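# Set the worn-joint lamp's head over the farthest stable mark

## Task

The lamp has a worn joint, so it droops when extended too far or jolted. Place its head over the numbered mark that lies farthest from the lamp's foot while the lamp still holds itself up unaided. The center of the head must sit above the bench at a height roughly equal to the head's width. The foot is loose and must finish standing where it stands at the start. Release the lamp and move the grippers away at the end; a pose that only the robot is holding does not count.

## Robot and tools

Robot: two 6-joint arms, left_arm and right_arm, each with a two-finger gripper. These are just names and do not match the left or right side of any picture. Cameras: cam_high and cam_low (504x504 px) and cam_left_wrist and cam_right_wrist (616x616 px). Pictures come in that order.

Scene frame: one frame for both arms. The origin is on the table surface midway between the arms, +x runs out across the table, +z is up, and left_arm sits toward +y. Positions are in metres. A gripper's fingers point along its own +z and open and close along its own y. The reported hand point lies between the finger pads, roughly 1 cm short of the tips. The printed hand position can be off, more so when the arm reaches far.

Tool execute_actions, argument actions: a list with zero or one entry, plus an optional pictures flag (true or false; pictures are included unless false).
- Empty list {"actions": []}: no command, just returns the current state.
- Move: {"actions": [{"rows": [[...]], "steps": N}]}. N is 1 to 15 control steps of 1/30 s each (default 15). rows holds 1 to 15 rows; each row is used for one step and the final row is repeated if rows run out before steps do.
- Wait: {"actions": [{"steps": N}]} with N up to 300 and no rows. It sends nothing new and returns after N steps counted from the previous result; thinking time is included in that count.
If a call is rejected, nothing reaches the robot.

Row layout: always 14 numbers in one flat list covering both arms, even when only one arm should move. First the 7 for left_arm, then the 7 for right_arm. Each block of 7 is: waist, shoulder, elbow, wrist pitch, wrist yaw, wrist roll (absolute joint targets in radians, the same values the Joint positions line shows), then gripper opening. Joint ranges per arm: waist -2.880..2.880, shoulder 0.000..3.142, elbow 0.000..3.019, wrist pitch -1.693..1.571, wrist yaw -1.571..1.571, wrist roll -2.094..2.094. A target more than 0.019 rad beyond a range end, and further out than that joint's last reported angle, is rejected. True ends may differ by up to 0.019 rad; targets beyond the true end are clipped to it, and the result may then say "joint sent to its limit" (possibly about an earlier action still running). No such message is not a promise of more room.

Opening is an absolute value from -1 (closed) to +1 (fully open, pad gap 0.094 m). Between the extremes, the fingers go to where grip_measured would read the commanded value. To keep hold of something, command below grip_measured: about 0.03 lower grips firmly, a smaller gap grips more gently. Each gripper's reading may be off by about 1 mm, with a fixed bias per gripper. Pad force tops out around 50-62 N (lower on some); very thin parts (under about 2 mm) get less, and first contact can spike.

Motion: speed is limited. Each step, each joint's target is clamped to a maximum lead over its measured angle (waist 0.264, shoulder 0.32, elbow 0.276, wrist pitch 0.33, wrist yaw 0.186, wrist roll 0.522 rad). If the targets would move a gripper over 70 mm from where it is measured to be, that arm's targets are all pulled back toward the current angles. So big moves need several calls. Between calls, the arms keep driving to the last row sent until everything nearly stops or any step is HELD; after that only a new action moves them further. Fingers still opening or closing finish their motion. The simulation keeps running while you think or write.

Result lines: the state line "left_arm: ... | right_arm: ..." gives each gripper's end_effector_position (m) and end_effector_quat_wxyz in the scene frame. Joint positions and Joint velocities give, per arm, the six joints (rad, rad/s) followed by the finger pad gap (m, m/s). grip_measured is the measured opening on the command scale. Joint torques follow the Joint positions order minus the gripper; they are the drives' total output, nonzero even in free air, with per-arm offset, scale and noise, and friction can mimic or mask load. "joint command not followed" means a clearance check altered or blocked some joint targets; the rest of the row was applied. HELD marks steps on which your row (or part of it) was not sent. MOTOR HOT appears from 85 °C; at 100 °C an OVER-TEMPERATURE FAULT makes that arm and its gripper go limp until cool, so avoid long loaded holds.

Tool zoom_image: camera (one of the four names) and region [x0, y0, x1, y1] in pixels of that camera's latest full image, origin top-left, at most 504 by 504. Returns a sharper close-up.

Tool finished_scene: argument scene, the number of the current scene. Replying without any tool call also ends things.

What to avoid: knocking or placing anything off the table (fails the task), collisions or hard pressing between the two arms (may end the scene), dropping, slipping, slamming or shoving the lamp hard, and jolting it, since that can make the worn joint sag. Keep the loose foot where it started. Before finishing, open the gripper, back away, and check that the head stays over the chosen mark at the required height.

Each tool is called after "Emit:" as name(argument=value, ...), one argument or row to a line, values as JSON.

## Session

Emit:
execute_actions(
  actions=[],
)

Scene clock: 0.00 s of 6600.00 s.
left_arm: end_effector_position=(+0.5406, +0.5091, +0.2558) grip_measured=+1.000 end_effector_quat_wxyz=(+0.740, -0.221, +0.631, +0.081) | right_arm: end_effector_position=(+0.2766, -0.0759, +0.1871) grip_measured=+1.000 end_effector_quat_wxyz=(+0.567, -0.600, +0.553, +0.111)
Joint positions: left_arm=[ 0.362  1.567  0.743  0.935 -0.272 -0.197  0.094] | right_arm=[ 0.527  0.935  0.372  0.185 -0.458 -0.807  0.094]
Joint velocities: left_arm=[-0.015 -0.005  0.002  0.007 -0.081  0.022  0.   ] | right_arm=[-0.005 -0.005 -0.012 -0.012  0.022 -0.007  0.   ]
Joint torques (N m, as the arm reports them, + toward a larger angle): no reading
Motor temperatures (°C, as the motors report them): left_arm=[29 28 30 28 28 28] | right_arm=[27 30 43 28 29 27]

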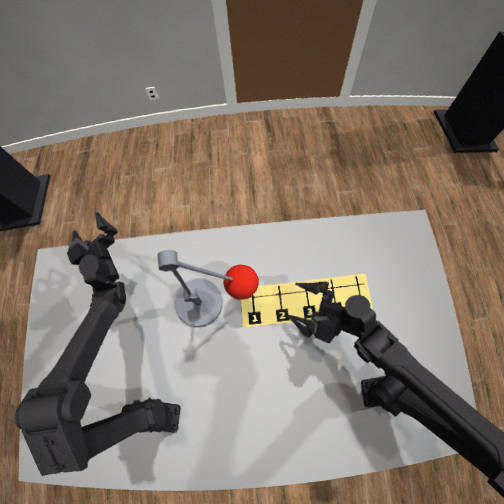

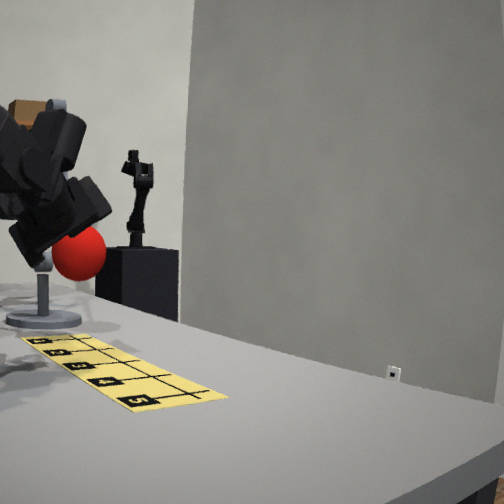

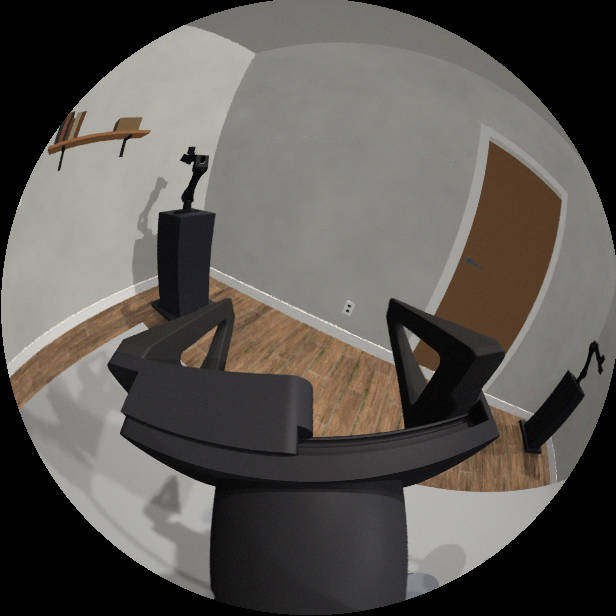

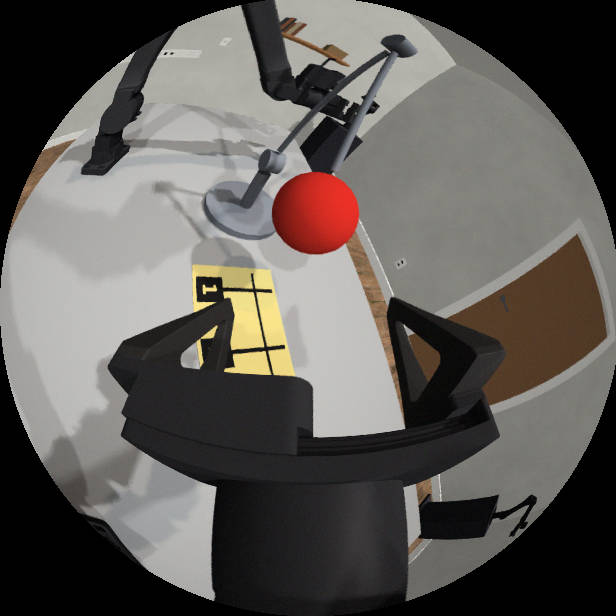

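Emit:
zoom_image(
  camera="cam_high",
  region=[140, 230, 390, 340],
)

Emit:
zoom_image(
  camera="cam_low",
  region=[0, 80, 240, 420],
)

Region (140, 230, 390, 340) of cam_high's 504x504 image, scaled by 2.016, with more detail than that image has; it fills the top 222 rows of this view, and the rest is white.

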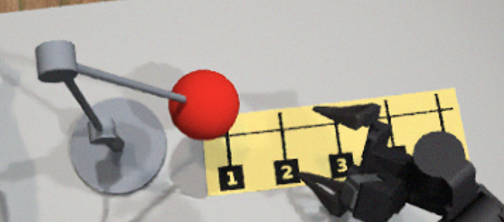

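Region (0, 80, 240, 420) of cam_low's 504x504 image, scaled by 1.482, with more detail than that image has; it fills the left 356 columns of this view, and the rest is white.

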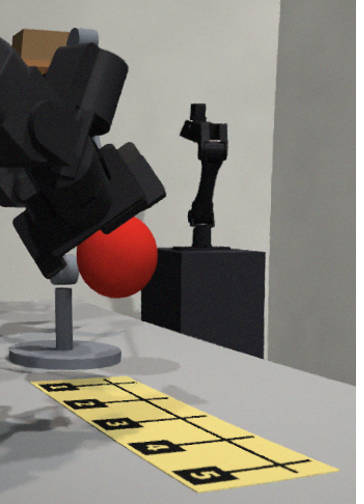

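Emit:
execute_actions(
  actions=[
    {"rows":[[0.362,1.564,0.741,0.933,-0.271,-0.196,0.97,0.528,0.935,0.372,0.186,-0.453,-0.806,0.97],[0.361,1.556,0.734,0.928,-0.269,-0.194,0.94,0.531,0.935,0.372,0.190,-0.440,-0.803,0.94],[0.359,1.543,0.724,0.921,-0.264,-0.191,0.91,0.536,0.934,0.372,0.195,-0.419,-0.797,0.91],[0.357,1.525,0.710,0.910,-0.259,-0.187,0.88,0.543,0.933,0.371,0.203,-0.390,-0.790,0.88],[0.354,1.503,0.693,0.897,-0.252,-0.182,0.85,0.551,0.932,0.371,0.212,-0.354,-0.781,0.85],[0.350,1.477,0.673,0.881,-0.244,-0.177,0.82,0.561,0.931,0.371,0.223,-0.312,-0.771,0.82],[0.347,1.447,0.650,0.864,-0.234,-0.170,0.79,0.572,0.930,0.370,0.235,-0.264,-0.759,0.79],[0.342,1.415,0.625,0.845,-0.224,-0.162,0.76,0.584,0.929,0.370,0.249,-0.211,-0.746,0.76],[0.338,1.380,0.598,0.824,-0.213,-0.154,0.73,0.597,0.927,0.369,0.264,-0.154,-0.732,0.73],[0.333,1.342,0.568,0.801,-0.201,-0.146,0.70,0.611,0.926,0.369,0.280,-0.093,-0.717,0.70],[0.328,1.303,0.538,0.778,-0.189,-0.137,0.67,0.625,0.924,0.368,0.296,-0.029,-0.701,0.67],[0.323,1.262,0.506,0.754,-0.176,-0.128,0.64,0.641,0.923,0.368,0.313,0.038,-0.685,0.64],[0.317,1.220,0.473,0.729,-0.163,-0.118,0.61,0.656,0.921,0.367,0.331,0.106,-0.668,0.61],[0.312,1.177,0.440,0.703,-0.150,-0.108,0.58,0.672,0.919,0.367,0.349,0.176,-0.651,0.58],[0.306,1.134,0.407,0.678,-0.136,-0.099,0.55,0.689,0.918,0.366,0.368,0.246,-0.634,0.55]],"steps":15},
  ],
  pictures=false,
)

Emit:
execute_actions(
  actions=[
    {"rows":[[0.300,1.090,0.373,0.652,-0.122,-0.089,0.52,0.705,0.916,0.365,0.386,0.316,-0.616,0.52],[0.295,1.047,0.340,0.626,-0.109,-0.079,0.49,0.721,0.914,0.365,0.404,0.386,-0.599,0.49],[0.289,1.005,0.307,0.601,-0.096,-0.069,0.46,0.736,0.912,0.364,0.422,0.454,-0.582,0.46],[0.284,0.964,0.275,0.577,-0.083,-0.060,0.43,0.752,0.911,0.364,0.439,0.521,-0.566,0.43],[0.279,0.925,0.245,0.554,-0.071,-0.051,0.40,0.766,0.909,0.363,0.455,0.585,-0.550,0.40],[0.274,0.887,0.215,0.531,-0.059,-0.043,0.37,0.780,0.908,0.363,0.471,0.646,-0.535,0.40],[0.270,0.852,0.188,0.510,-0.048,-0.035,0.34,0.793,0.906,0.362,0.486,0.703,-0.521,0.40],[0.265,0.820,0.163,0.491,-0.038,-0.027,0.31,0.805,0.905,0.362,0.500,0.756,-0.508,0.40],[0.262,0.790,0.140,0.474,-0.028,-0.020,0.30,0.816,0.904,0.361,0.512,0.804,-0.496,0.40],[0.258,0.764,0.120,0.458,-0.020,-0.015,0.30,0.826,0.903,0.361,0.523,0.846,-0.486,0.40],[0.255,0.742,0.103,0.445,-0.013,-0.010,0.30,0.834,0.902,0.361,0.532,0.882,-0.477,0.40],[0.253,0.724,0.089,0.434,-0.008,-0.006,0.30,0.841,0.901,0.360,0.540,0.911,-0.470,0.40],[0.251,0.711,0.079,0.427,-0.003,-0.003,0.30,0.846,0.900,0.360,0.545,0.932,-0.464,0.40],[0.250,0.703,0.072,0.422,-0.001,-0.001,0.30,0.849,0.900,0.360,0.549,0.945,-0.461,0.40],[0.250,0.700,0.070,0.420,0.0,0.0,0.30,0.850,0.900,0.360,0.550,0.950,-0.460,0.40]],"steps":15},
  ],
  pictures=false,
)

Emit:
execute_actions(
  actions=[
    {"rows":[[0.249,0.701,0.070,0.420,0,0,0.3,0.852,0.902,0.362,0.550,0.951,-0.46,0.4],[0.244,0.703,0.070,0.422,0,0,0.3,0.856,0.909,0.367,0.552,0.954,-0.46,0.4],[0.237,0.708,0.070,0.423,0,0,0.3,0.864,0.919,0.376,0.554,0.958,-0.46,0.4],[0.228,0.713,0.070,0.426,0,0,0.3,0.874,0.933,0.387,0.557,0.964,-0.46,0.4],[0.216,0.720,0.069,0.429,0,0,0.3,0.886,0.950,0.401,0.561,0.971,-0.46,0.4],[0.203,0.728,0.069,0.432,0,0,0.3,0.901,0.970,0.418,0.566,0.980,-0.46,0.4],[0.188,0.737,0.069,0.437,0,0,0.3,0.918,0.992,0.437,0.571,0.990,-0.46,0.4],[0.171,0.747,0.068,0.441,0,0,0.3,0.936,1.018,0.457,0.576,1.001,-0.46,0.4],[0.152,0.758,0.068,0.446,0,0,0.3,0.956,1.045,0.480,0.582,1.013,-0.46,0.4],[0.133,0.770,0.067,0.451,0,0,0.3,0.977,1.074,0.504,0.589,1.025,-0.46,0.4],[0.112,0.782,0.067,0.457,0,0,0.3,0.999,1.104,0.529,0.596,1.038,-0.46,0.4],[0.091,0.795,0.066,0.462,0,0,0.3,1.022,1.136,0.555,0.603,1.052,-0.46,0.4],[0.069,0.808,0.066,0.468,0,0,0.3,1.046,1.168,0.582,0.610,1.066,-0.46,0.4],[0.046,0.822,0.065,0.474,0,0,0.3,1.071,1.202,0.610,0.618,1.081,-0.46,0.4],[0.024,0.835,0.065,0.480,0,0,0.3,1.095,1.235,0.638,0.625,1.095,-0.46,0.4]],"steps":15},
  ],
  pictures=false,
)

Emit:
execute_actions(
  actions=[
    {"rows":[[0.001,0.848,0.065,0.486,0,0,0.3,1.119,1.268,0.665,0.632,1.109,-0.46,0.4],[-0.022,0.862,0.064,0.492,0,0,0.3,1.144,1.302,0.693,0.640,1.124,-0.46,0.4],[-0.044,0.875,0.064,0.498,0,0,0.3,1.168,1.334,0.720,0.647,1.138,-0.46,0.4],[-0.065,0.888,0.063,0.503,0,0,0.3,1.191,1.366,0.746,0.654,1.152,-0.46,0.4],[-0.086,0.900,0.063,0.509,0,0,0.3,1.213,1.396,0.771,0.661,1.165,-0.46,0.4],[-0.105,0.912,0.062,0.514,0,0,0.3,1.234,1.425,0.795,0.668,1.177,-0.46,0.4],[-0.124,0.923,0.062,0.519,0,0,0.3,1.254,1.452,0.818,0.674,1.189,-0.46,0.4],[-0.141,0.933,0.061,0.523,0,0,0.3,1.272,1.478,0.838,0.679,1.200,-0.46,0.4],[-0.156,0.942,0.061,0.528,0,0,0.3,1.289,1.500,0.857,0.684,1.210,-0.46,0.4],[-0.169,0.950,0.061,0.531,0,0,0.3,1.304,1.520,0.874,0.689,1.219,-0.46,0.4],[-0.181,0.957,0.060,0.534,0,0,0.3,1.316,1.537,0.888,0.693,1.226,-0.46,0.4],[-0.190,0.962,0.060,0.537,0,0,0.3,1.326,1.551,0.899,0.696,1.232,-0.46,0.4],[-0.197,0.967,0.060,0.538,0,0,0.3,1.334,1.561,0.908,0.698,1.236,-0.46,0.4],[-0.202,0.969,0.060,0.540,0,0,0.3,1.338,1.568,0.913,0.700,1.239,-0.46,0.4],[-0.203,0.970,0.060,0.540,0,0,0.3,1.340,1.570,0.915,0.700,1.240,-0.46,0.4]],"steps":15},
  ],
  pictures=false,
)

Emit:
execute_actions(
  actions=[
    {"steps":15},
  ],
  pictures=true,
)

Scene clock: 101.37 s of 6600.00 s.
left_arm: end_effector_position=(+0.4433, +0.4572, +0.2508) grip_measured=+0.566 end_effector_quat_wxyz=(+0.704, -0.154, +0.691, +0.053) | right_arm: end_effector_position=(+0.3261, -0.1133, +0.2091) grip_measured=+0.567 end_effector_quat_wxyz=(+0.605, -0.453, +0.649, -0.088)
Joint positions: left_arm=[ 0.332  1.219  0.477  0.739 -0.151 -0.144  0.074] | right_arm=[ 0.647  0.935  0.372  0.304  0.18  -0.706  0.074]
Joint velocities: left_arm=[-0.21  -1.431 -0.877 -0.706  0.315  0.212 -0.031] | right_arm=[ 0.513 -0.005  0.002  0.53   1.78   0.491 -0.031]
Joint torques (N m, as the arm reports them, + toward a larger angle): left_arm=[-3.09 -7.92  6.76  1.65  0.01  0.08] | right_arm=[-0.72 -5.25  8.29  2.49 -0.11  0.18]
Motor temperatures (°C, as the motors report them): left_arm=[29 30 35 28 28 28] | right_arm=[27 30 49 28 28 27]
Steps of this call (steps 1 to 90: nothing new was sent; then 97.87 s passed at rest; steps 91 to 105: all 15 steps of this action). Readings (joint positions):
91: left_arm=[0.362 1.567 0.743 0.935 -0.272 -0.197] | right_arm=[0.527 0.935 0.372 0.185 -0.458 -0.807]
92: left_arm=[0.362 1.567 0.743 0.935 -0.272 -0.197] | right_arm=[0.527 0.935 0.372 0.185 -0.452 -0.807]
94: left_arm=[0.362 1.563 0.739 0.931 -0.265 -0.197] | right_arm=[0.527 0.935 0.372 0.185 -0.416 -0.805]
98: left_arm=[0.361 1.502 0.678 0.885 -0.235 -0.189] | right_arm=[0.547 0.935 0.372 0.200 -0.258 -0.787]
105: the state above

Scene clock: 101.87 s of 6600.00 s.
left_arm: end_effector_position=(+0.2994, +0.3888, +0.1574) grip_measured=+0.301 end_effector_quat_wxyz=(+0.636, -0.042, +0.770, +0.017) | right_arm: end_effector_position=(+0.3170, -0.1713, +0.2704) grip_measured=+0.402 end_effector_quat_wxyz=(+0.669, -0.149, +0.696, -0.213)
Joint positions: left_arm=[ 0.265  0.711  0.081  0.439 -0.005 -0.028  0.061] | right_arm=[ 0.835  0.913  0.372  0.517  0.937 -0.5    0.066]
Joint velocities: left_arm=[-0.044 -0.278 -0.237 -0.212  0.066  0.066 -0.001] | right_arm=[ 0.093 -0.015 -0.007  0.125  0.286  0.256  0.001]
Joint torques (N m, as the arm reports them, + toward a larger angle): left_arm=[-2.82 -0.23  9.18  1.86  0.05  0.07] | right_arm=[ 0.01 -4.2   7.91  1.99  0.11  0.2 ]
Motor temperatures (°C, as the motors report them): left_arm=[29 30 35 28 28 28] | right_arm=[27 30 49 28 28 27]
Steps of this call (steps 1 to 15: all 15 steps of this action). Readings (joint positions):
1: left_arm=[0.325 1.171 0.445 0.715 -0.137 -0.136] | right_arm=[0.664 0.935 0.372 0.322 0.250 -0.691]
2: left_arm=[0.319 1.123 0.413 0.691 -0.124 -0.127] | right_arm=[0.680 0.934 0.372 0.340 0.320 -0.675]
4: left_arm=[0.306 1.033 0.347 0.641 -0.098 -0.109] | right_arm=[0.712 0.932 0.372 0.376 0.457 -0.643]
8: left_arm=[0.287 0.875 0.220 0.546 -0.051 -0.074] | right_arm=[0.771 0.923 0.372 0.443 0.703 -0.581]
15: the state above

Scene clock: 102.37 s of 6600.00 s.
left_arm: end_effector_position=(+0.2974, +0.3266, +0.1264) grip_measured=+0.301 end_effector_quat_wxyz=(+0.599, +0.039, +0.799, -0.036) | right_arm: end_effector_position=(+0.3133, -0.0720, +0.2722) grip_measured=+0.402 end_effector_quat_wxyz=(+0.673, -0.167, +0.695, -0.190)
Joint positions: left_arm=[ 0.077  0.804  0.073  0.448 -0.003 -0.011  0.061] | right_arm=[ 1.035  1.16   0.529  0.583  1.079 -0.47   0.066]
Joint velocities: left_arm=[-0.679  0.396  0.012  0.168  0.022  0.051  0.001] | right_arm=[ 0.698  1.021  0.911  0.232  0.359 -0.051 -0.   ]
Joint torques (N m, as the arm reports them, + toward a larger angle): left_arm=[-3.19 -0.61  7.77  3.03  0.02  0.11] | right_arm=[-0.98 -4.61 12.64  1.84  0.05  0.15]
Motor temperatures (°C, as the motors report them): left_arm=[29 30 35 28 28 28] | right_arm=[27 30 49 28 28 27]
Steps of this call (steps 1 to 15: all 15 steps of this action). Readings (joint positions):
1: left_arm=[0.264 0.704 0.075 0.434 -0.004 -0.024] | right_arm=[0.838 0.913 0.372 0.521 0.943 -0.494]
2: left_arm=[0.263 0.702 0.073 0.431 -0.003 -0.022] | right_arm=[0.840 0.913 0.372 0.523 0.946 -0.489]
4: left_arm=[0.258 0.702 0.073 0.430 -0.003 -0.017] | right_arm=[0.846 0.913 0.372 0.527 0.956 -0.482]
8: left_arm=[0.216 0.718 0.073 0.430 -0.003 -0.014] | right_arm=[0.887 0.944 0.377 0.544 0.990 -0.474]
15: the state above

Scene clock: 102.87 s of 6600.00 s.
left_arm: end_effector_position=(+0.2787, +0.2422, +0.0939) grip_measured=+0.301 end_effector_quat_wxyz=(+0.554, +0.149, +0.812, -0.107) | right_arm: end_effector_position=(+0.2574, +0.1187, +0.2658) grip_measured=+0.402 end_effector_quat_wxyz=(+0.692, -0.206, +0.678, -0.133)
Joint positions: left_arm=[-0.186  0.961  0.073  0.516 -0.002 -0.01   0.061] | right_arm=[ 1.332  1.547  0.859  0.671  1.232 -0.469  0.066]
Joint velocities: left_arm=[-0.161  0.073 -0.007  0.037  0.022  0.051  0.   ] | right_arm=[ 0.22   0.269  0.134  0.032  0.066 -0.066 -0.   ]
Joint torques (N m, as the arm reports them, + toward a larger angle): left_arm=[-2.82 -2.24  6.27  3.05 -0.01  0.07] | right_arm=[ -0.94 -12.04  11.28   2.2    0.16   0.22]
Motor temperatures (°C, as the motors report them): left_arm=[29 30 35 28 28 28] | right_arm=[27 30 49 28 28 27]
Steps of this call (steps 1 to 15: all 15 steps of this action). Readings (joint positions):
1: left_arm=[0.054 0.818 0.073 0.453 -0.002 -0.011] | right_arm=[1.060 1.194 0.561 0.591 1.093 -0.470]
2: left_arm=[0.031 0.831 0.073 0.459 -0.002 -0.011] | right_arm=[1.085 1.226 0.593 0.599 1.107 -0.470]
4: left_arm=[-0.014 0.858 0.073 0.471 -0.002 -0.011] | right_arm=[1.134 1.290 0.654 0.615 1.136 -0.469]
8: left_arm=[-0.098 0.908 0.073 0.493 -0.002 -0.010] | right_arm=[1.226 1.408 0.758 0.644 1.185 -0.469]
15: the state above

Scene clock: 103.37 s of 6600.00 s.
left_arm: end_effector_position=(+0.2783, +0.2406, +0.0937) grip_measured=+0.301 end_effector_quat_wxyz=(+0.554, +0.151, +0.812, -0.108) | right_arm: end_effector_position=(+0.2539, +0.1231, +0.2630) grip_measured=+0.402 end_effector_quat_wxyz=(+0.692, -0.209, +0.678, -0.132)
Joint positions: left_arm=[-0.191  0.964  0.073  0.519 -0.002 -0.01   0.061] | right_arm=[ 1.341  1.559  0.864  0.675  1.236 -0.469  0.066]
Joint velocities: left_arm=[-0.015  0.015 -0.007  0.007  0.022 -0.037 -0.   ] | right_arm=[ 0.024 -0.005  0.002  0.022 -0.051 -0.051 -0.001]
Joint torques (N m, as the arm reports them, + toward a larger angle): left_arm=[-3.08 -1.65  6.3   3.04 -0.01  0.08] | right_arm=[ -0.52 -12.34  11.97   1.83   0.09   0.24]
Motor temperatures (°C, as the motors report them): left_arm=[29 30 35 28 28 28] | right_arm=[27 30 49 28 28 27]
Steps of this call (steps 1 to 15: the robot went on to your last target). Readings (joint positions):
1: left_arm=[-0.189 0.963 0.073 0.517 -0.002 -0.010] | right_arm=[1.338 1.554 0.863 0.671 1.233 -0.469]
2: left_arm=[-0.191 0.964 0.073 0.517 -0.002 -0.010] | right_arm=[1.340 1.558 0.863 0.671 1.233 -0.469]
4: left_arm=[-0.191 0.964 0.073 0.519 -0.002 -0.010] | right_arm=[1.341 1.559 0.863 0.672 1.236 -0.469]
8: left_arm=[-0.191 0.964 0.073 0.519 -0.002 -0.010] | right_arm=[1.341 1.559 0.864 0.675 1.236 -0.469]
15: the state above

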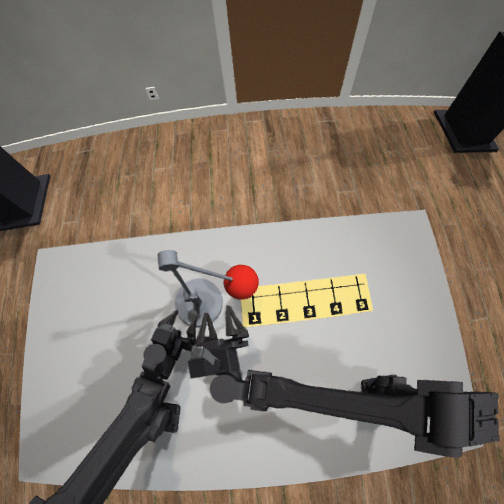

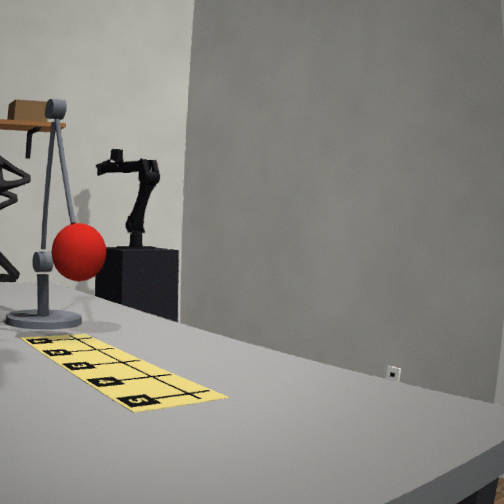

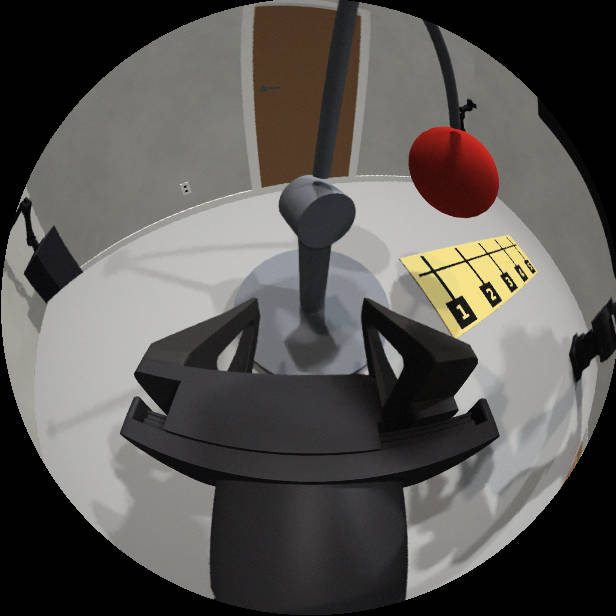

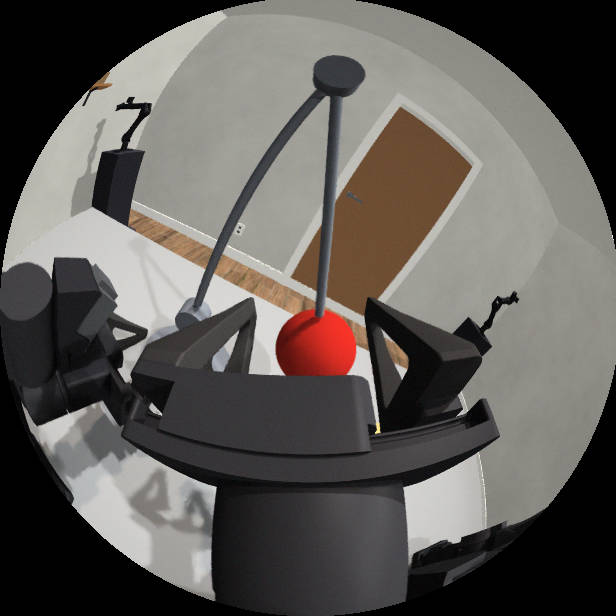

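Emit:
zoom_image(
  camera="cam_high",
  region=[230, 250, 390, 340],
)

Emit:
zoom_image(
  camera="cam_low",
  region=[10, 250, 230, 420],
)

Emit:
zoom_image(
  camera="cam_low",
  region=[0, 90, 160, 340],
)

Region (230, 250, 390, 340) of cam_high's 504x504 image, scaled by 3.150, with more detail than that image has; it fills the top 284 rows of this view, and the rest is white.

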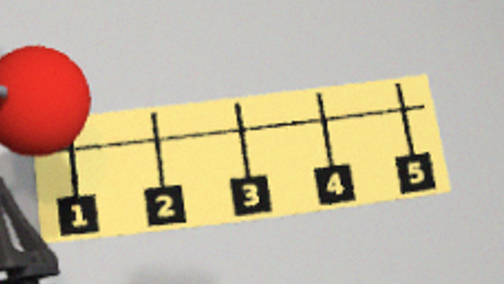

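Region (10, 250, 230, 420) of cam_low's 504x504 image, scaled by 2.291, with more detail than that image has; it fills the top 389 rows of this view, and the rest is white.

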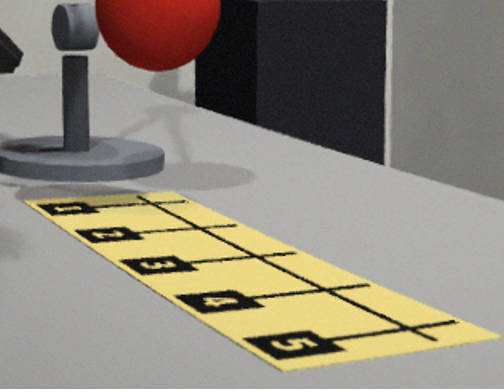

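Region (0, 90, 160, 340) of cam_low's 504x504 image, scaled by 2.016, with more detail than that image has; it fills the left 323 columns of this view, and the rest is white.

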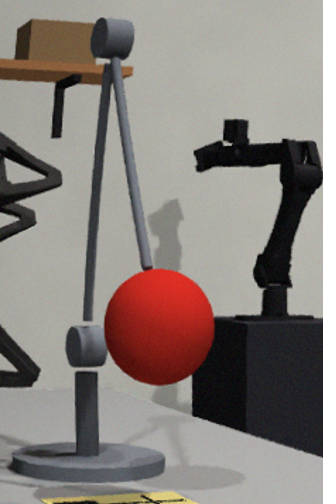

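Emit:
execute_actions(
  actions=[
    {"rows":[[-0.203,0.972,0.075,0.542,0,0,0.3,1.339,1.570,0.915,0.700,1.239,-0.460,0.4],[-0.203,0.977,0.090,0.546,0,0,0.3,1.337,1.571,0.916,0.700,1.237,-0.459,0.4],[-0.203,0.987,0.105,0.554,0,0,0.3,1.334,1.572,0.917,0.700,1.234,-0.459,0.4],[-0.204,0.999,0.115,0.564,0,0,0.3,1.330,1.573,0.919,0.700,1.230,-0.457,0.4],[-0.204,1.014,0.117,0.576,0,0,0.3,1.325,1.574,0.921,0.699,1.224,-0.456,0.4],[-0.204,1.031,0.120,0.590,0,0,0.3,1.319,1.576,0.923,0.699,1.218,-0.455,0.4],[-0.205,1.051,0.124,0.607,0,0,0.3,1.312,1.578,0.925,0.699,1.211,-0.453,0.4],[-0.205,1.073,0.128,0.625,0,0,0.3,1.304,1.580,0.928,0.698,1.203,-0.451,0.4],[-0.206,1.097,0.132,0.645,0,0,0.3,1.296,1.582,0.931,0.698,1.195,-0.449,0.4],[-0.207,1.123,0.136,0.666,0,0,0.3,1.287,1.584,0.935,0.697,1.186,-0.447,0.4],[-0.207,1.150,0.140,0.687,0,0,0.3,1.278,1.587,0.938,0.697,1.176,-0.444,0.4],[-0.208,1.178,0.145,0.710,0,0,0.3,1.268,1.589,0.942,0.696,1.166,-0.442,0.4],[-0.209,1.206,0.150,0.734,0,0,0.3,1.258,1.592,0.945,0.696,1.156,-0.439,0.4],[-0.209,1.236,0.155,0.758,0,0,0.3,1.248,1.595,0.949,0.695,1.145,-0.437,0.4],[-0.210,1.265,0.160,0.782,0,0,0.3,1.238,1.598,0.953,0.695,1.135,-0.434,0.4]],"steps":15},
  ],
  pictures=false,
)

Emit:
execute_actions(
  actions=[
    {"rows":[[-0.210,1.284,0.168,0.793,0,0,0.3,1.228,1.600,0.957,0.695,1.125,-0.431,0.4],[-0.210,1.303,0.175,0.805,0,0,0.3,1.218,1.603,0.961,0.694,1.114,-0.429,0.4],[-0.211,1.321,0.183,0.816,0,0,0.3,1.208,1.606,0.964,0.694,1.104,-0.426,0.4],[-0.211,1.339,0.190,0.827,0,0,0.3,1.198,1.608,0.968,0.693,1.094,-0.424,0.4],[-0.211,1.356,0.197,0.837,0,0,0.3,1.189,1.611,0.971,0.693,1.084,-0.421,0.4],[-0.211,1.373,0.204,0.847,0,0,0.3,1.180,1.613,0.975,0.692,1.075,-0.419,0.4],[-0.211,1.388,0.210,0.857,0,0,0.3,1.172,1.615,0.978,0.692,1.067,-0.417,0.4],[-0.211,1.403,0.216,0.865,0,0,0.3,1.164,1.617,0.981,0.691,1.059,-0.415,0.4],[-0.212,1.415,0.221,0.873,0,0,0.3,1.157,1.619,0.983,0.691,1.052,-0.413,0.4],[-0.212,1.427,0.226,0.880,0,0,0.3,1.151,1.621,0.985,0.691,1.046,-0.412,0.4],[-0.212,1.437,0.230,0.886,0,0,0.3,1.146,1.622,0.987,0.690,1.040,-0.411,0.4],[-0.212,1.444,0.233,0.891,0,0,0.3,1.142,1.623,0.989,0.690,1.036,-0.409,0.4],[-0.212,1.450,0.235,0.894,0,0,0.3,1.139,1.624,0.990,0.690,1.033,-0.409,0.4],[-0.212,1.454,0.236,0.896,0,0,0.3,1.137,1.625,0.991,0.690,1.031,-0.408,0.4],[-0.212,1.455,0.237,0.897,0,0,0.3,1.136,1.625,0.991,0.690,1.030,-0.408,0.4]],"steps":15},
  ],
  pictures=false,
)

Emit:
execute_actions(
  actions=[
    {"steps":15},
  ],
  pictures=true,
)

Scene clock: 175.83 s of 6600.00 s.
left_arm: end_effector_position=(+0.2957, +0.2325, +0.0741) grip_measured=+0.301 end_effector_quat_wxyz=(+0.546, +0.153, +0.816, -0.108) | right_arm: end_effector_position=(+0.2854, +0.1259, +0.2747) grip_measured=+0.402 end_effector_quat_wxyz=(+0.700, -0.200, +0.677, -0.111)
Joint positions: left_arm=[-0.194  1.206  0.103  0.713 -0.002 -0.01   0.061] | right_arm=[ 1.273  1.561  0.894  0.675  1.148 -0.453  0.066]
Joint velocities: left_arm=[-0.034  0.884  0.208  0.686 -0.022 -0.037  0.   ] | right_arm=[-0.337  0.034  0.115  0.002 -0.227  0.095  0.001]
Joint torques (N m, as the arm reports them, + toward a larger angle): left_arm=[-3.16 -3.72  9.32  2.74 -0.01  0.08] | right_arm=[ -1.72 -10.21  11.96   2.05  -0.27   0.16]
Motor temperatures (°C, as the motors report them): left_arm=[29 29 33 28 28 28] | right_arm=[27 32 52 28 28 27]
Steps of this call (steps 1 to 15: the robot went on to your last target; steps 16 to 90: nothing new was sent; then 68.97 s passed at rest; steps 91 to 105: all 15 steps of this action). Readings (joint positions):
91: left_arm=[-0.191 0.964 0.073 0.519 -0.002 -0.010] | right_arm=[1.341 1.559 0.864 0.675 1.236 -0.469]
92: left_arm=[-0.191 0.964 0.073 0.521 -0.002 -0.010] | right_arm=[1.341 1.559 0.864 0.675 1.236 -0.469]
94: left_arm=[-0.191 0.970 0.073 0.530 -0.002 -0.010] | right_arm=[1.341 1.559 0.864 0.675 1.236 -0.469]
98: left_arm=[-0.191 1.022 0.073 0.575 -0.002 -0.010] | right_arm=[1.335 1.559 0.867 0.675 1.213 -0.465]
105: the state above

Scene clock: 176.33 s of 6600.00 s.
left_arm: end_effector_position=(+0.3362, +0.2149, +0.0644) grip_measured=+0.301 end_effector_quat_wxyz=(+0.554, +0.154, +0.811, -0.110) | right_arm: end_effector_position=(+0.3461, +0.1165, +0.2754) grip_measured=+0.402 end_effector_quat_wxyz=(+0.702, -0.183, +0.680, -0.104)
Joint positions: left_arm=[-0.197  1.443  0.202  0.871 -0.002 -0.01   0.061] | right_arm=[ 1.147  1.596  0.935  0.675  1.036 -0.422  0.066]
Joint velocities: left_arm=[-0.005  0.132  0.022  0.076  0.007  0.022 -0.001] | right_arm=[-0.083  0.015  0.037  0.002 -0.051 -0.022 -0.002]
Joint torques (N m, as the arm reports them, + toward a larger angle): left_arm=[-3.26 -7.08  7.21  3.08 -0.01  0.07] | right_arm=[ -1.26 -10.8   12.57   1.63  -0.27   0.05]
Motor temperatures (°C, as the motors report them): left_arm=[29 29 33 28 28 28] | right_arm=[27 32 52 28 28 27]
Steps of this call (steps 1 to 15: all 15 steps of this action). Readings (joint positions):
1: left_arm=[-0.194 1.235 0.111 0.735 -0.002 -0.010] | right_arm=[1.261 1.563 0.899 0.675 1.138 -0.451]
2: left_arm=[-0.195 1.261 0.119 0.752 -0.002 -0.010] | right_arm=[1.249 1.565 0.903 0.675 1.128 -0.448]
4: left_arm=[-0.195 1.305 0.136 0.780 -0.002 -0.010] | right_arm=[1.227 1.570 0.911 0.675 1.107 -0.443]
8: left_arm=[-0.196 1.370 0.168 0.825 -0.002 -0.010] | right_arm=[1.188 1.583 0.922 0.675 1.071 -0.434]
15: the state above

Scene clock: 176.83 s of 6600.00 s.
left_arm: end_effector_position=(+0.3369, +0.2146, +0.0641) grip_measured=+0.301 end_effector_quat_wxyz=(+0.555, +0.154, +0.810, -0.110) | right_arm: end_effector_position=(+0.3478, +0.1159, +0.2759) grip_measured=+0.402 end_effector_quat_wxyz=(+0.703, -0.180, +0.681, -0.102)
Joint positions: left_arm=[-0.197  1.448  0.204  0.876 -0.002 -0.01   0.061] | right_arm=[ 1.143  1.596  0.937  0.675  1.034 -0.417  0.066]
Joint velocities: left_arm=[-0.005 -0.015 -0.007 -0.007  0.051 -0.037  0.   ] | right_arm=[-0.024 -0.005 -0.017  0.007 -0.007 -0.007 -0.001]
Joint torques (N m, as the arm reports them, + toward a larger angle): left_arm=[-3.29 -6.5   7.32  3.05 -0.01  0.07] | right_arm=[ -1.59 -11.82  12.33   1.42  -0.27   0.11]
Motor temperatures (°C, as the motors report them): left_arm=[29 29 33 28 28 28] | right_arm=[27 32 52 28 28 27]
Steps of this call (steps 1 to 15: the robot went on to your last target). Readings (joint positions):
1: left_arm=[-0.197 1.447 0.204 0.873 -0.002 -0.010] | right_arm=[1.145 1.596 0.936 0.675 1.035 -0.421]
2: left_arm=[-0.197 1.448 0.204 0.874 -0.002 -0.010] | right_arm=[1.144 1.596 0.937 0.675 1.035 -0.420]
4: left_arm=[-0.197 1.448 0.204 0.875 -0.002 -0.010] | right_arm=[1.143 1.596 0.937 0.675 1.035 -0.419]
8: left_arm=[-0.197 1.448 0.204 0.876 -0.002 -0.010] | right_arm=[1.143 1.596 0.937 0.675 1.034 -0.418]
15: the state above
All arms were judged still, so your last target was given up. Only a new action makes them travel on or press farther. Fingers that are still opening or closing keep moving.

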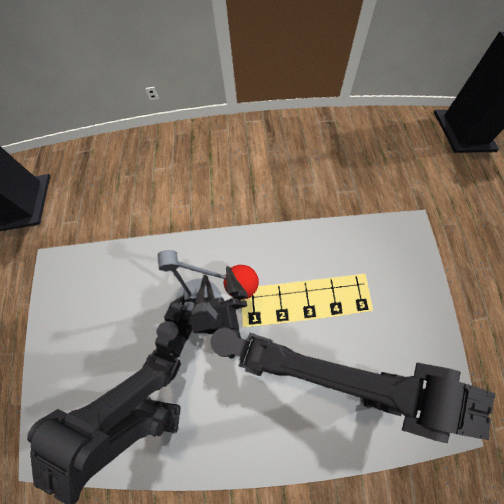

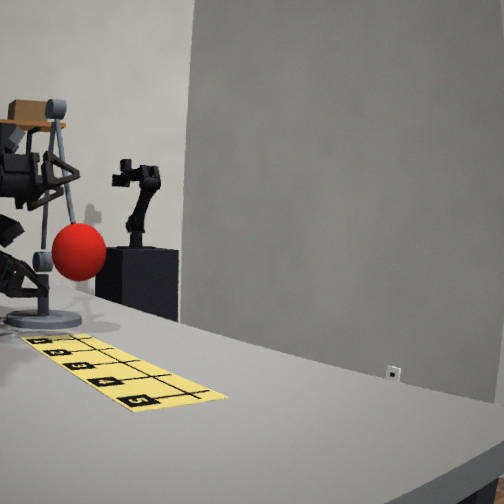

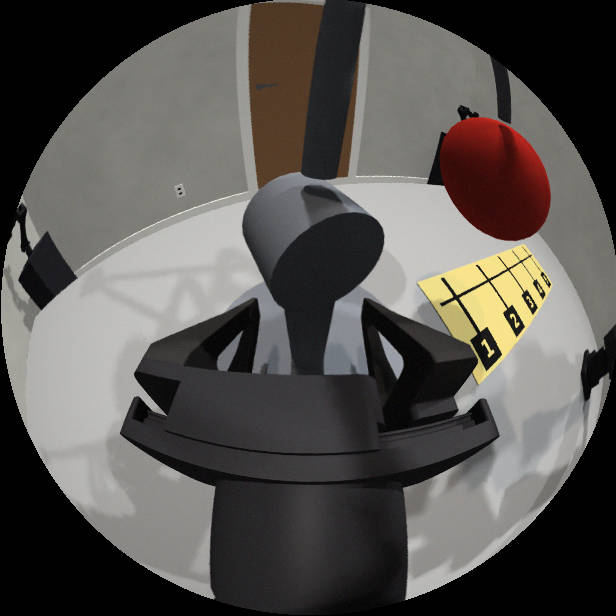

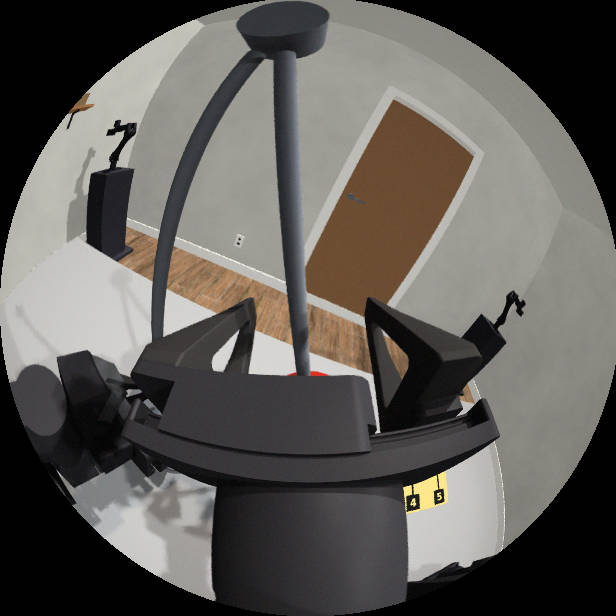

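Emit:
execute_actions(
  actions=[],
  pictures=true,
)

Scene clock: 191.40 s of 6600.00 s.
left_arm: end_effector_position=(+0.3369, +0.2146, +0.0641) grip_measured=+0.301 end_effector_quat_wxyz=(+0.555, +0.154, +0.810, -0.110) | right_arm: end_effector_position=(+0.3478, +0.1159, +0.2759) grip_measured=+0.402 end_effector_quat_wxyz=(+0.703, -0.180, +0.681, -0.102)
Joint positions: left_arm=[-0.197  1.448  0.204  0.876 -0.002 -0.01   0.061] | right_arm=[ 1.143  1.596  0.937  0.675  1.034 -0.417  0.066]
Joint velocities: left_arm=[-0.005  0.005  0.002  0.007  0.007  0.051  0.   ] | right_arm=[-0.024  0.005  0.002  0.007  0.007  0.095 -0.001]
Joint torques (N m, as the arm reports them, + toward a larger angle): left_arm=[-3.32 -6.52  7.3   3.03 -0.01  0.07] | right_arm=[ -1.98 -11.64  12.6    1.9   -0.27   0.13]
Motor temperatures (°C, as the motors report them): left_arm=[29 29 34 28 28 28] | right_arm=[27 32 52 28 28 27]
Steps of this call (steps 1 to 90: nothing new was sent; then 11.57 s passed at rest). Readings (joint positions):
1: left_arm=[-0.197 1.448 0.204 0.876 -0.002 -0.010] | right_arm=[1.143 1.596 0.937 0.675 1.034 -0.417]
2: left_arm=[-0.197 1.448 0.204 0.876 -0.002 -0.010] | right_arm=[1.143 1.596 0.937 0.675 1.034 -0.417]
4: left_arm=[-0.197 1.448 0.204 0.876 -0.002 -0.010] | right_arm=[1.143 1.596 0.937 0.675 1.034 -0.417]
8: left_arm=[-0.197 1.448 0.204 0.876 -0.002 -0.010] | right_arm=[1.143 1.596 0.937 0.675 1.034 -0.417]
90: the state above

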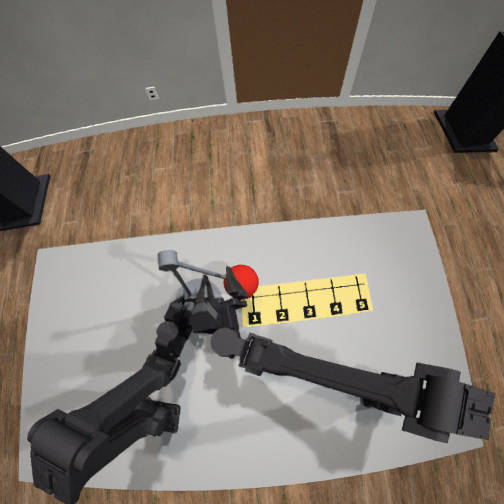

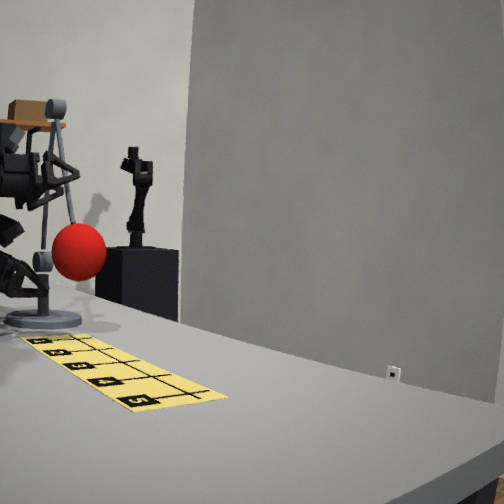

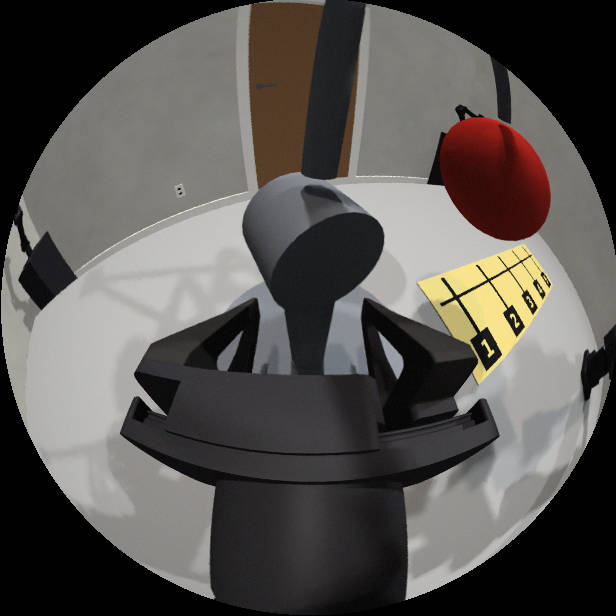

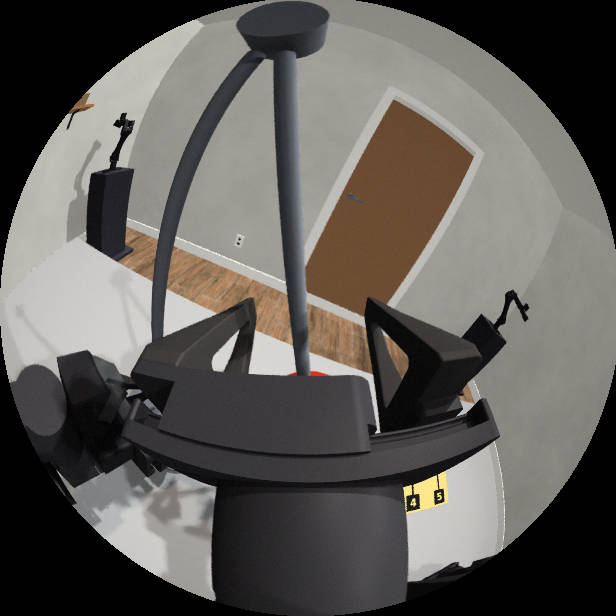

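Emit:
execute_actions(
  actions=[
    {"rows": [[-0.212,1.455,0.237,0.897,0,0,0.25,1.135,1.627,0.992,0.688,1.029,-0.411,0.4],[-0.212,1.455,0.237,0.897,0,0,0.2,1.134,1.628,0.994,0.686,1.028,-0.415,0.4],[-0.212,1.455,0.237,0.897,0,0,0.14,1.132,1.630,0.995,0.684,1.027,-0.419,0.4],[-0.212,1.455,0.237,0.897,0,0,0.08,1.131,1.632,0.997,0.682,1.026,-0.423,0.4],[-0.212,1.455,0.237,0.897,0,0,0.02,1.130,1.634,0.998,0.680,1.025,-0.427,0.4],[-0.212,1.455,0.237,0.897,0,0,-0.04,1.128,1.636,1.000,0.678,1.024,-0.431,0.4],[-0.212,1.455,0.237,0.897,0,0,-0.1,1.127,1.638,1.001,0.676,1.023,-0.435,0.4],[-0.212,1.455,0.237,0.897,0,0,-0.16,1.126,1.640,1.003,0.674,1.022,-0.439,0.4],[-0.212,1.455,0.237,0.897,0,0,-0.22,1.124,1.642,1.004,0.672,1.021,-0.443,0.4],[-0.212,1.455,0.237,0.897,0,0,-0.28,1.123,1.644,1.006,0.670,1.020,-0.447,0.4],[-0.212,1.455,0.237,0.897,0,0,-0.33,1.122,1.645,1.007,0.669,1.019,-0.450,0.4],[-0.212,1.455,0.237,0.897,0,0,-0.37,1.121,1.646,1.008,0.668,1.018,-0.452,0.4],[-0.212,1.455,0.237,0.897,0,0,-0.40,1.120,1.647,1.009,0.667,1.017,-0.454,0.4],[-0.212,1.455,0.237,0.897,0,0,-0.42,1.120,1.648,1.010,0.666,1.016,-0.455,0.4],[-0.212,1.455,0.237,0.897,0,0,-0.43,1.120,1.648,1.010,0.666,1.016,-0.455,0.4]], "steps": 15},
  ],
  pictures=false,
)

Emit:
execute_actions(
  actions=[
    {"steps": 20},
  ],
  pictures=true,
)

Scene clock: 206.97 s of 6600.00 s.
left_arm: end_effector_position=(+0.3369, +0.2146, +0.0641) grip_measured=-0.422 end_effector_quat_wxyz=(+0.555, +0.154, +0.810, -0.110) | right_arm: end_effector_position=(+0.3550, +0.1211, +0.2728) grip_measured=+0.402 end_effector_quat_wxyz=(+0.701, -0.189, +0.679, -0.109)
Joint positions: left_arm=[-0.197  1.448  0.204  0.876 -0.002 -0.01   0.027] | right_arm=[ 1.133  1.617  0.955  0.675  1.021 -0.438  0.066]
Joint velocities: left_arm=[-0.005 -0.005 -0.007 -0.022  0.007 -0.154 -0.013] | right_arm=[-0.054  0.034  0.012 -0.012  0.051 -0.095 -0.   ]
Joint torques (N m, as the arm reports them, + toward a larger angle): left_arm=[-3.23 -6.5   7.29  3.05  0.    0.08] | right_arm=[ -1.36 -11.85  12.51   0.48  -0.27  -0.01]
Motor temperatures (°C, as the motors report them): left_arm=[29 29 34 28 28 28] | right_arm=[27 32 53 28 28 27]
Steps of this call (steps 1 to 90: nothing new was sent; then 12.07 s passed at rest; steps 91 to 105: all 15 steps of this action). Readings (joint positions):
91: left_arm=[-0.197 1.448 0.204 0.876 -0.002 -0.010] | right_arm=[1.143 1.596 0.937 0.675 1.034 -0.417]
92: left_arm=[-0.197 1.448 0.204 0.876 -0.002 -0.010] | right_arm=[1.143 1.596 0.937 0.675 1.033 -0.417]
94: left_arm=[-0.197 1.448 0.204 0.876 -0.002 -0.010] | right_arm=[1.143 1.597 0.938 0.675 1.031 -0.417]
98: left_arm=[-0.197 1.448 0.204 0.876 -0.002 -0.010] | right_arm=[1.143 1.604 0.946 0.675 1.027 -0.421]
105: the state above

Scene clock: 207.63 s of 6600.00 s.
left_arm: end_effector_position=(+0.3369, +0.2146, +0.0641) grip_measured=-0.429 end_effector_quat_wxyz=(+0.555, +0.154, +0.810, -0.110) | right_arm: end_effector_position=(+0.3560, +0.1208, +0.2719) grip_measured=+0.402 end_effector_quat_wxyz=(+0.700, -0.192, +0.678, -0.113)
Joint positions: left_arm=[-0.197  1.448  0.204  0.876 -0.002 -0.01   0.027] | right_arm=[ 1.132  1.619  0.955  0.675  1.02  -0.445  0.066]
Joint velocities: left_arm=[-0.005  0.005 -0.012 -0.002  0.022 -0.081 -0.001] | right_arm=[-0.005  0.005  0.002 -0.002  0.022  0.095 -0.   ]
Joint torques (N m, as the arm reports them, + toward a larger angle): left_arm=[-3.27 -6.53  7.31  3.04 -0.01  0.07] | right_arm=[ -1.42 -12.34  12.45   0.75  -0.25   0.01]
Motor temperatures (°C, as the motors report them): left_arm=[29 29 34 28 28 28] | right_arm=[27 32 53 28 28 27]
Steps of this call (steps 1 to 15: the robot went on to your last target; steps 16 to 20: nothing new was sent). Readings (joint positions):
1: left_arm=[-0.197 1.448 0.204 0.876 -0.002 -0.010] | right_arm=[1.133 1.618 0.955 0.675 1.020 -0.439]
2: left_arm=[-0.197 1.448 0.204 0.876 -0.002 -0.010] | right_arm=[1.132 1.619 0.955 0.675 1.020 -0.441]
4: left_arm=[-0.197 1.448 0.204 0.876 -0.002 -0.010] | right_arm=[1.132 1.619 0.955 0.675 1.020 -0.442]
8: left_arm=[-0.197 1.448 0.204 0.876 -0.002 -0.010] | right_arm=[1.132 1.619 0.955 0.675 1.020 -0.444]
20: the state above
All arms were judged still, so your last target was given up. Only a new action makes them travel on or press farther. Fingers that are still opening or closing keep moving.

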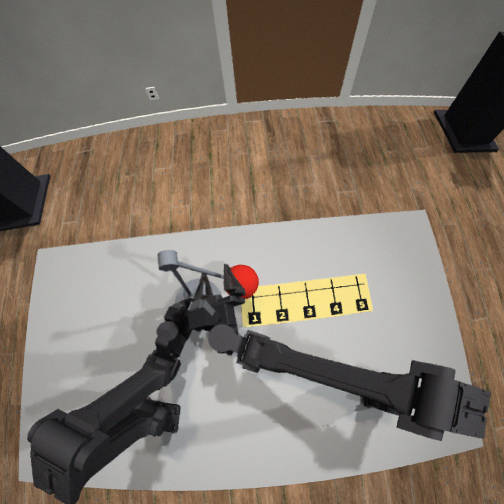

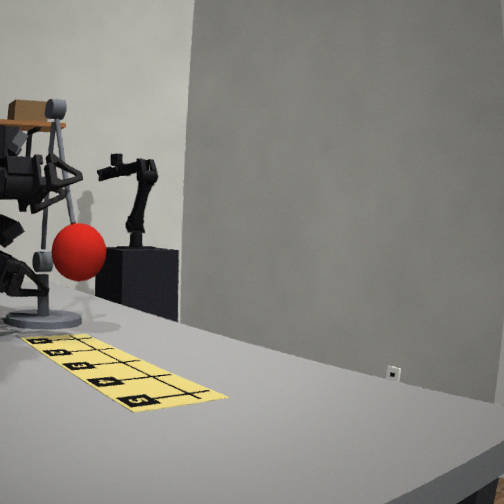

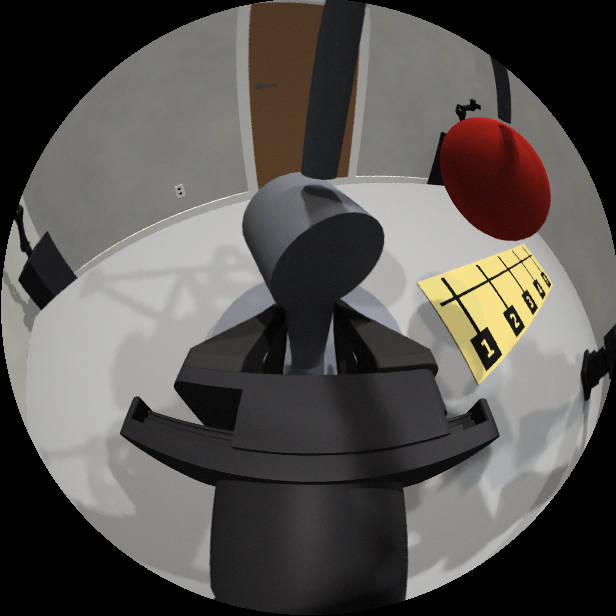

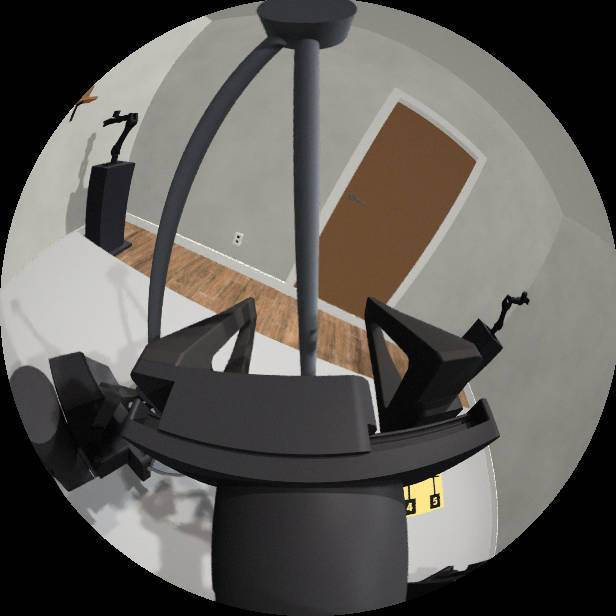

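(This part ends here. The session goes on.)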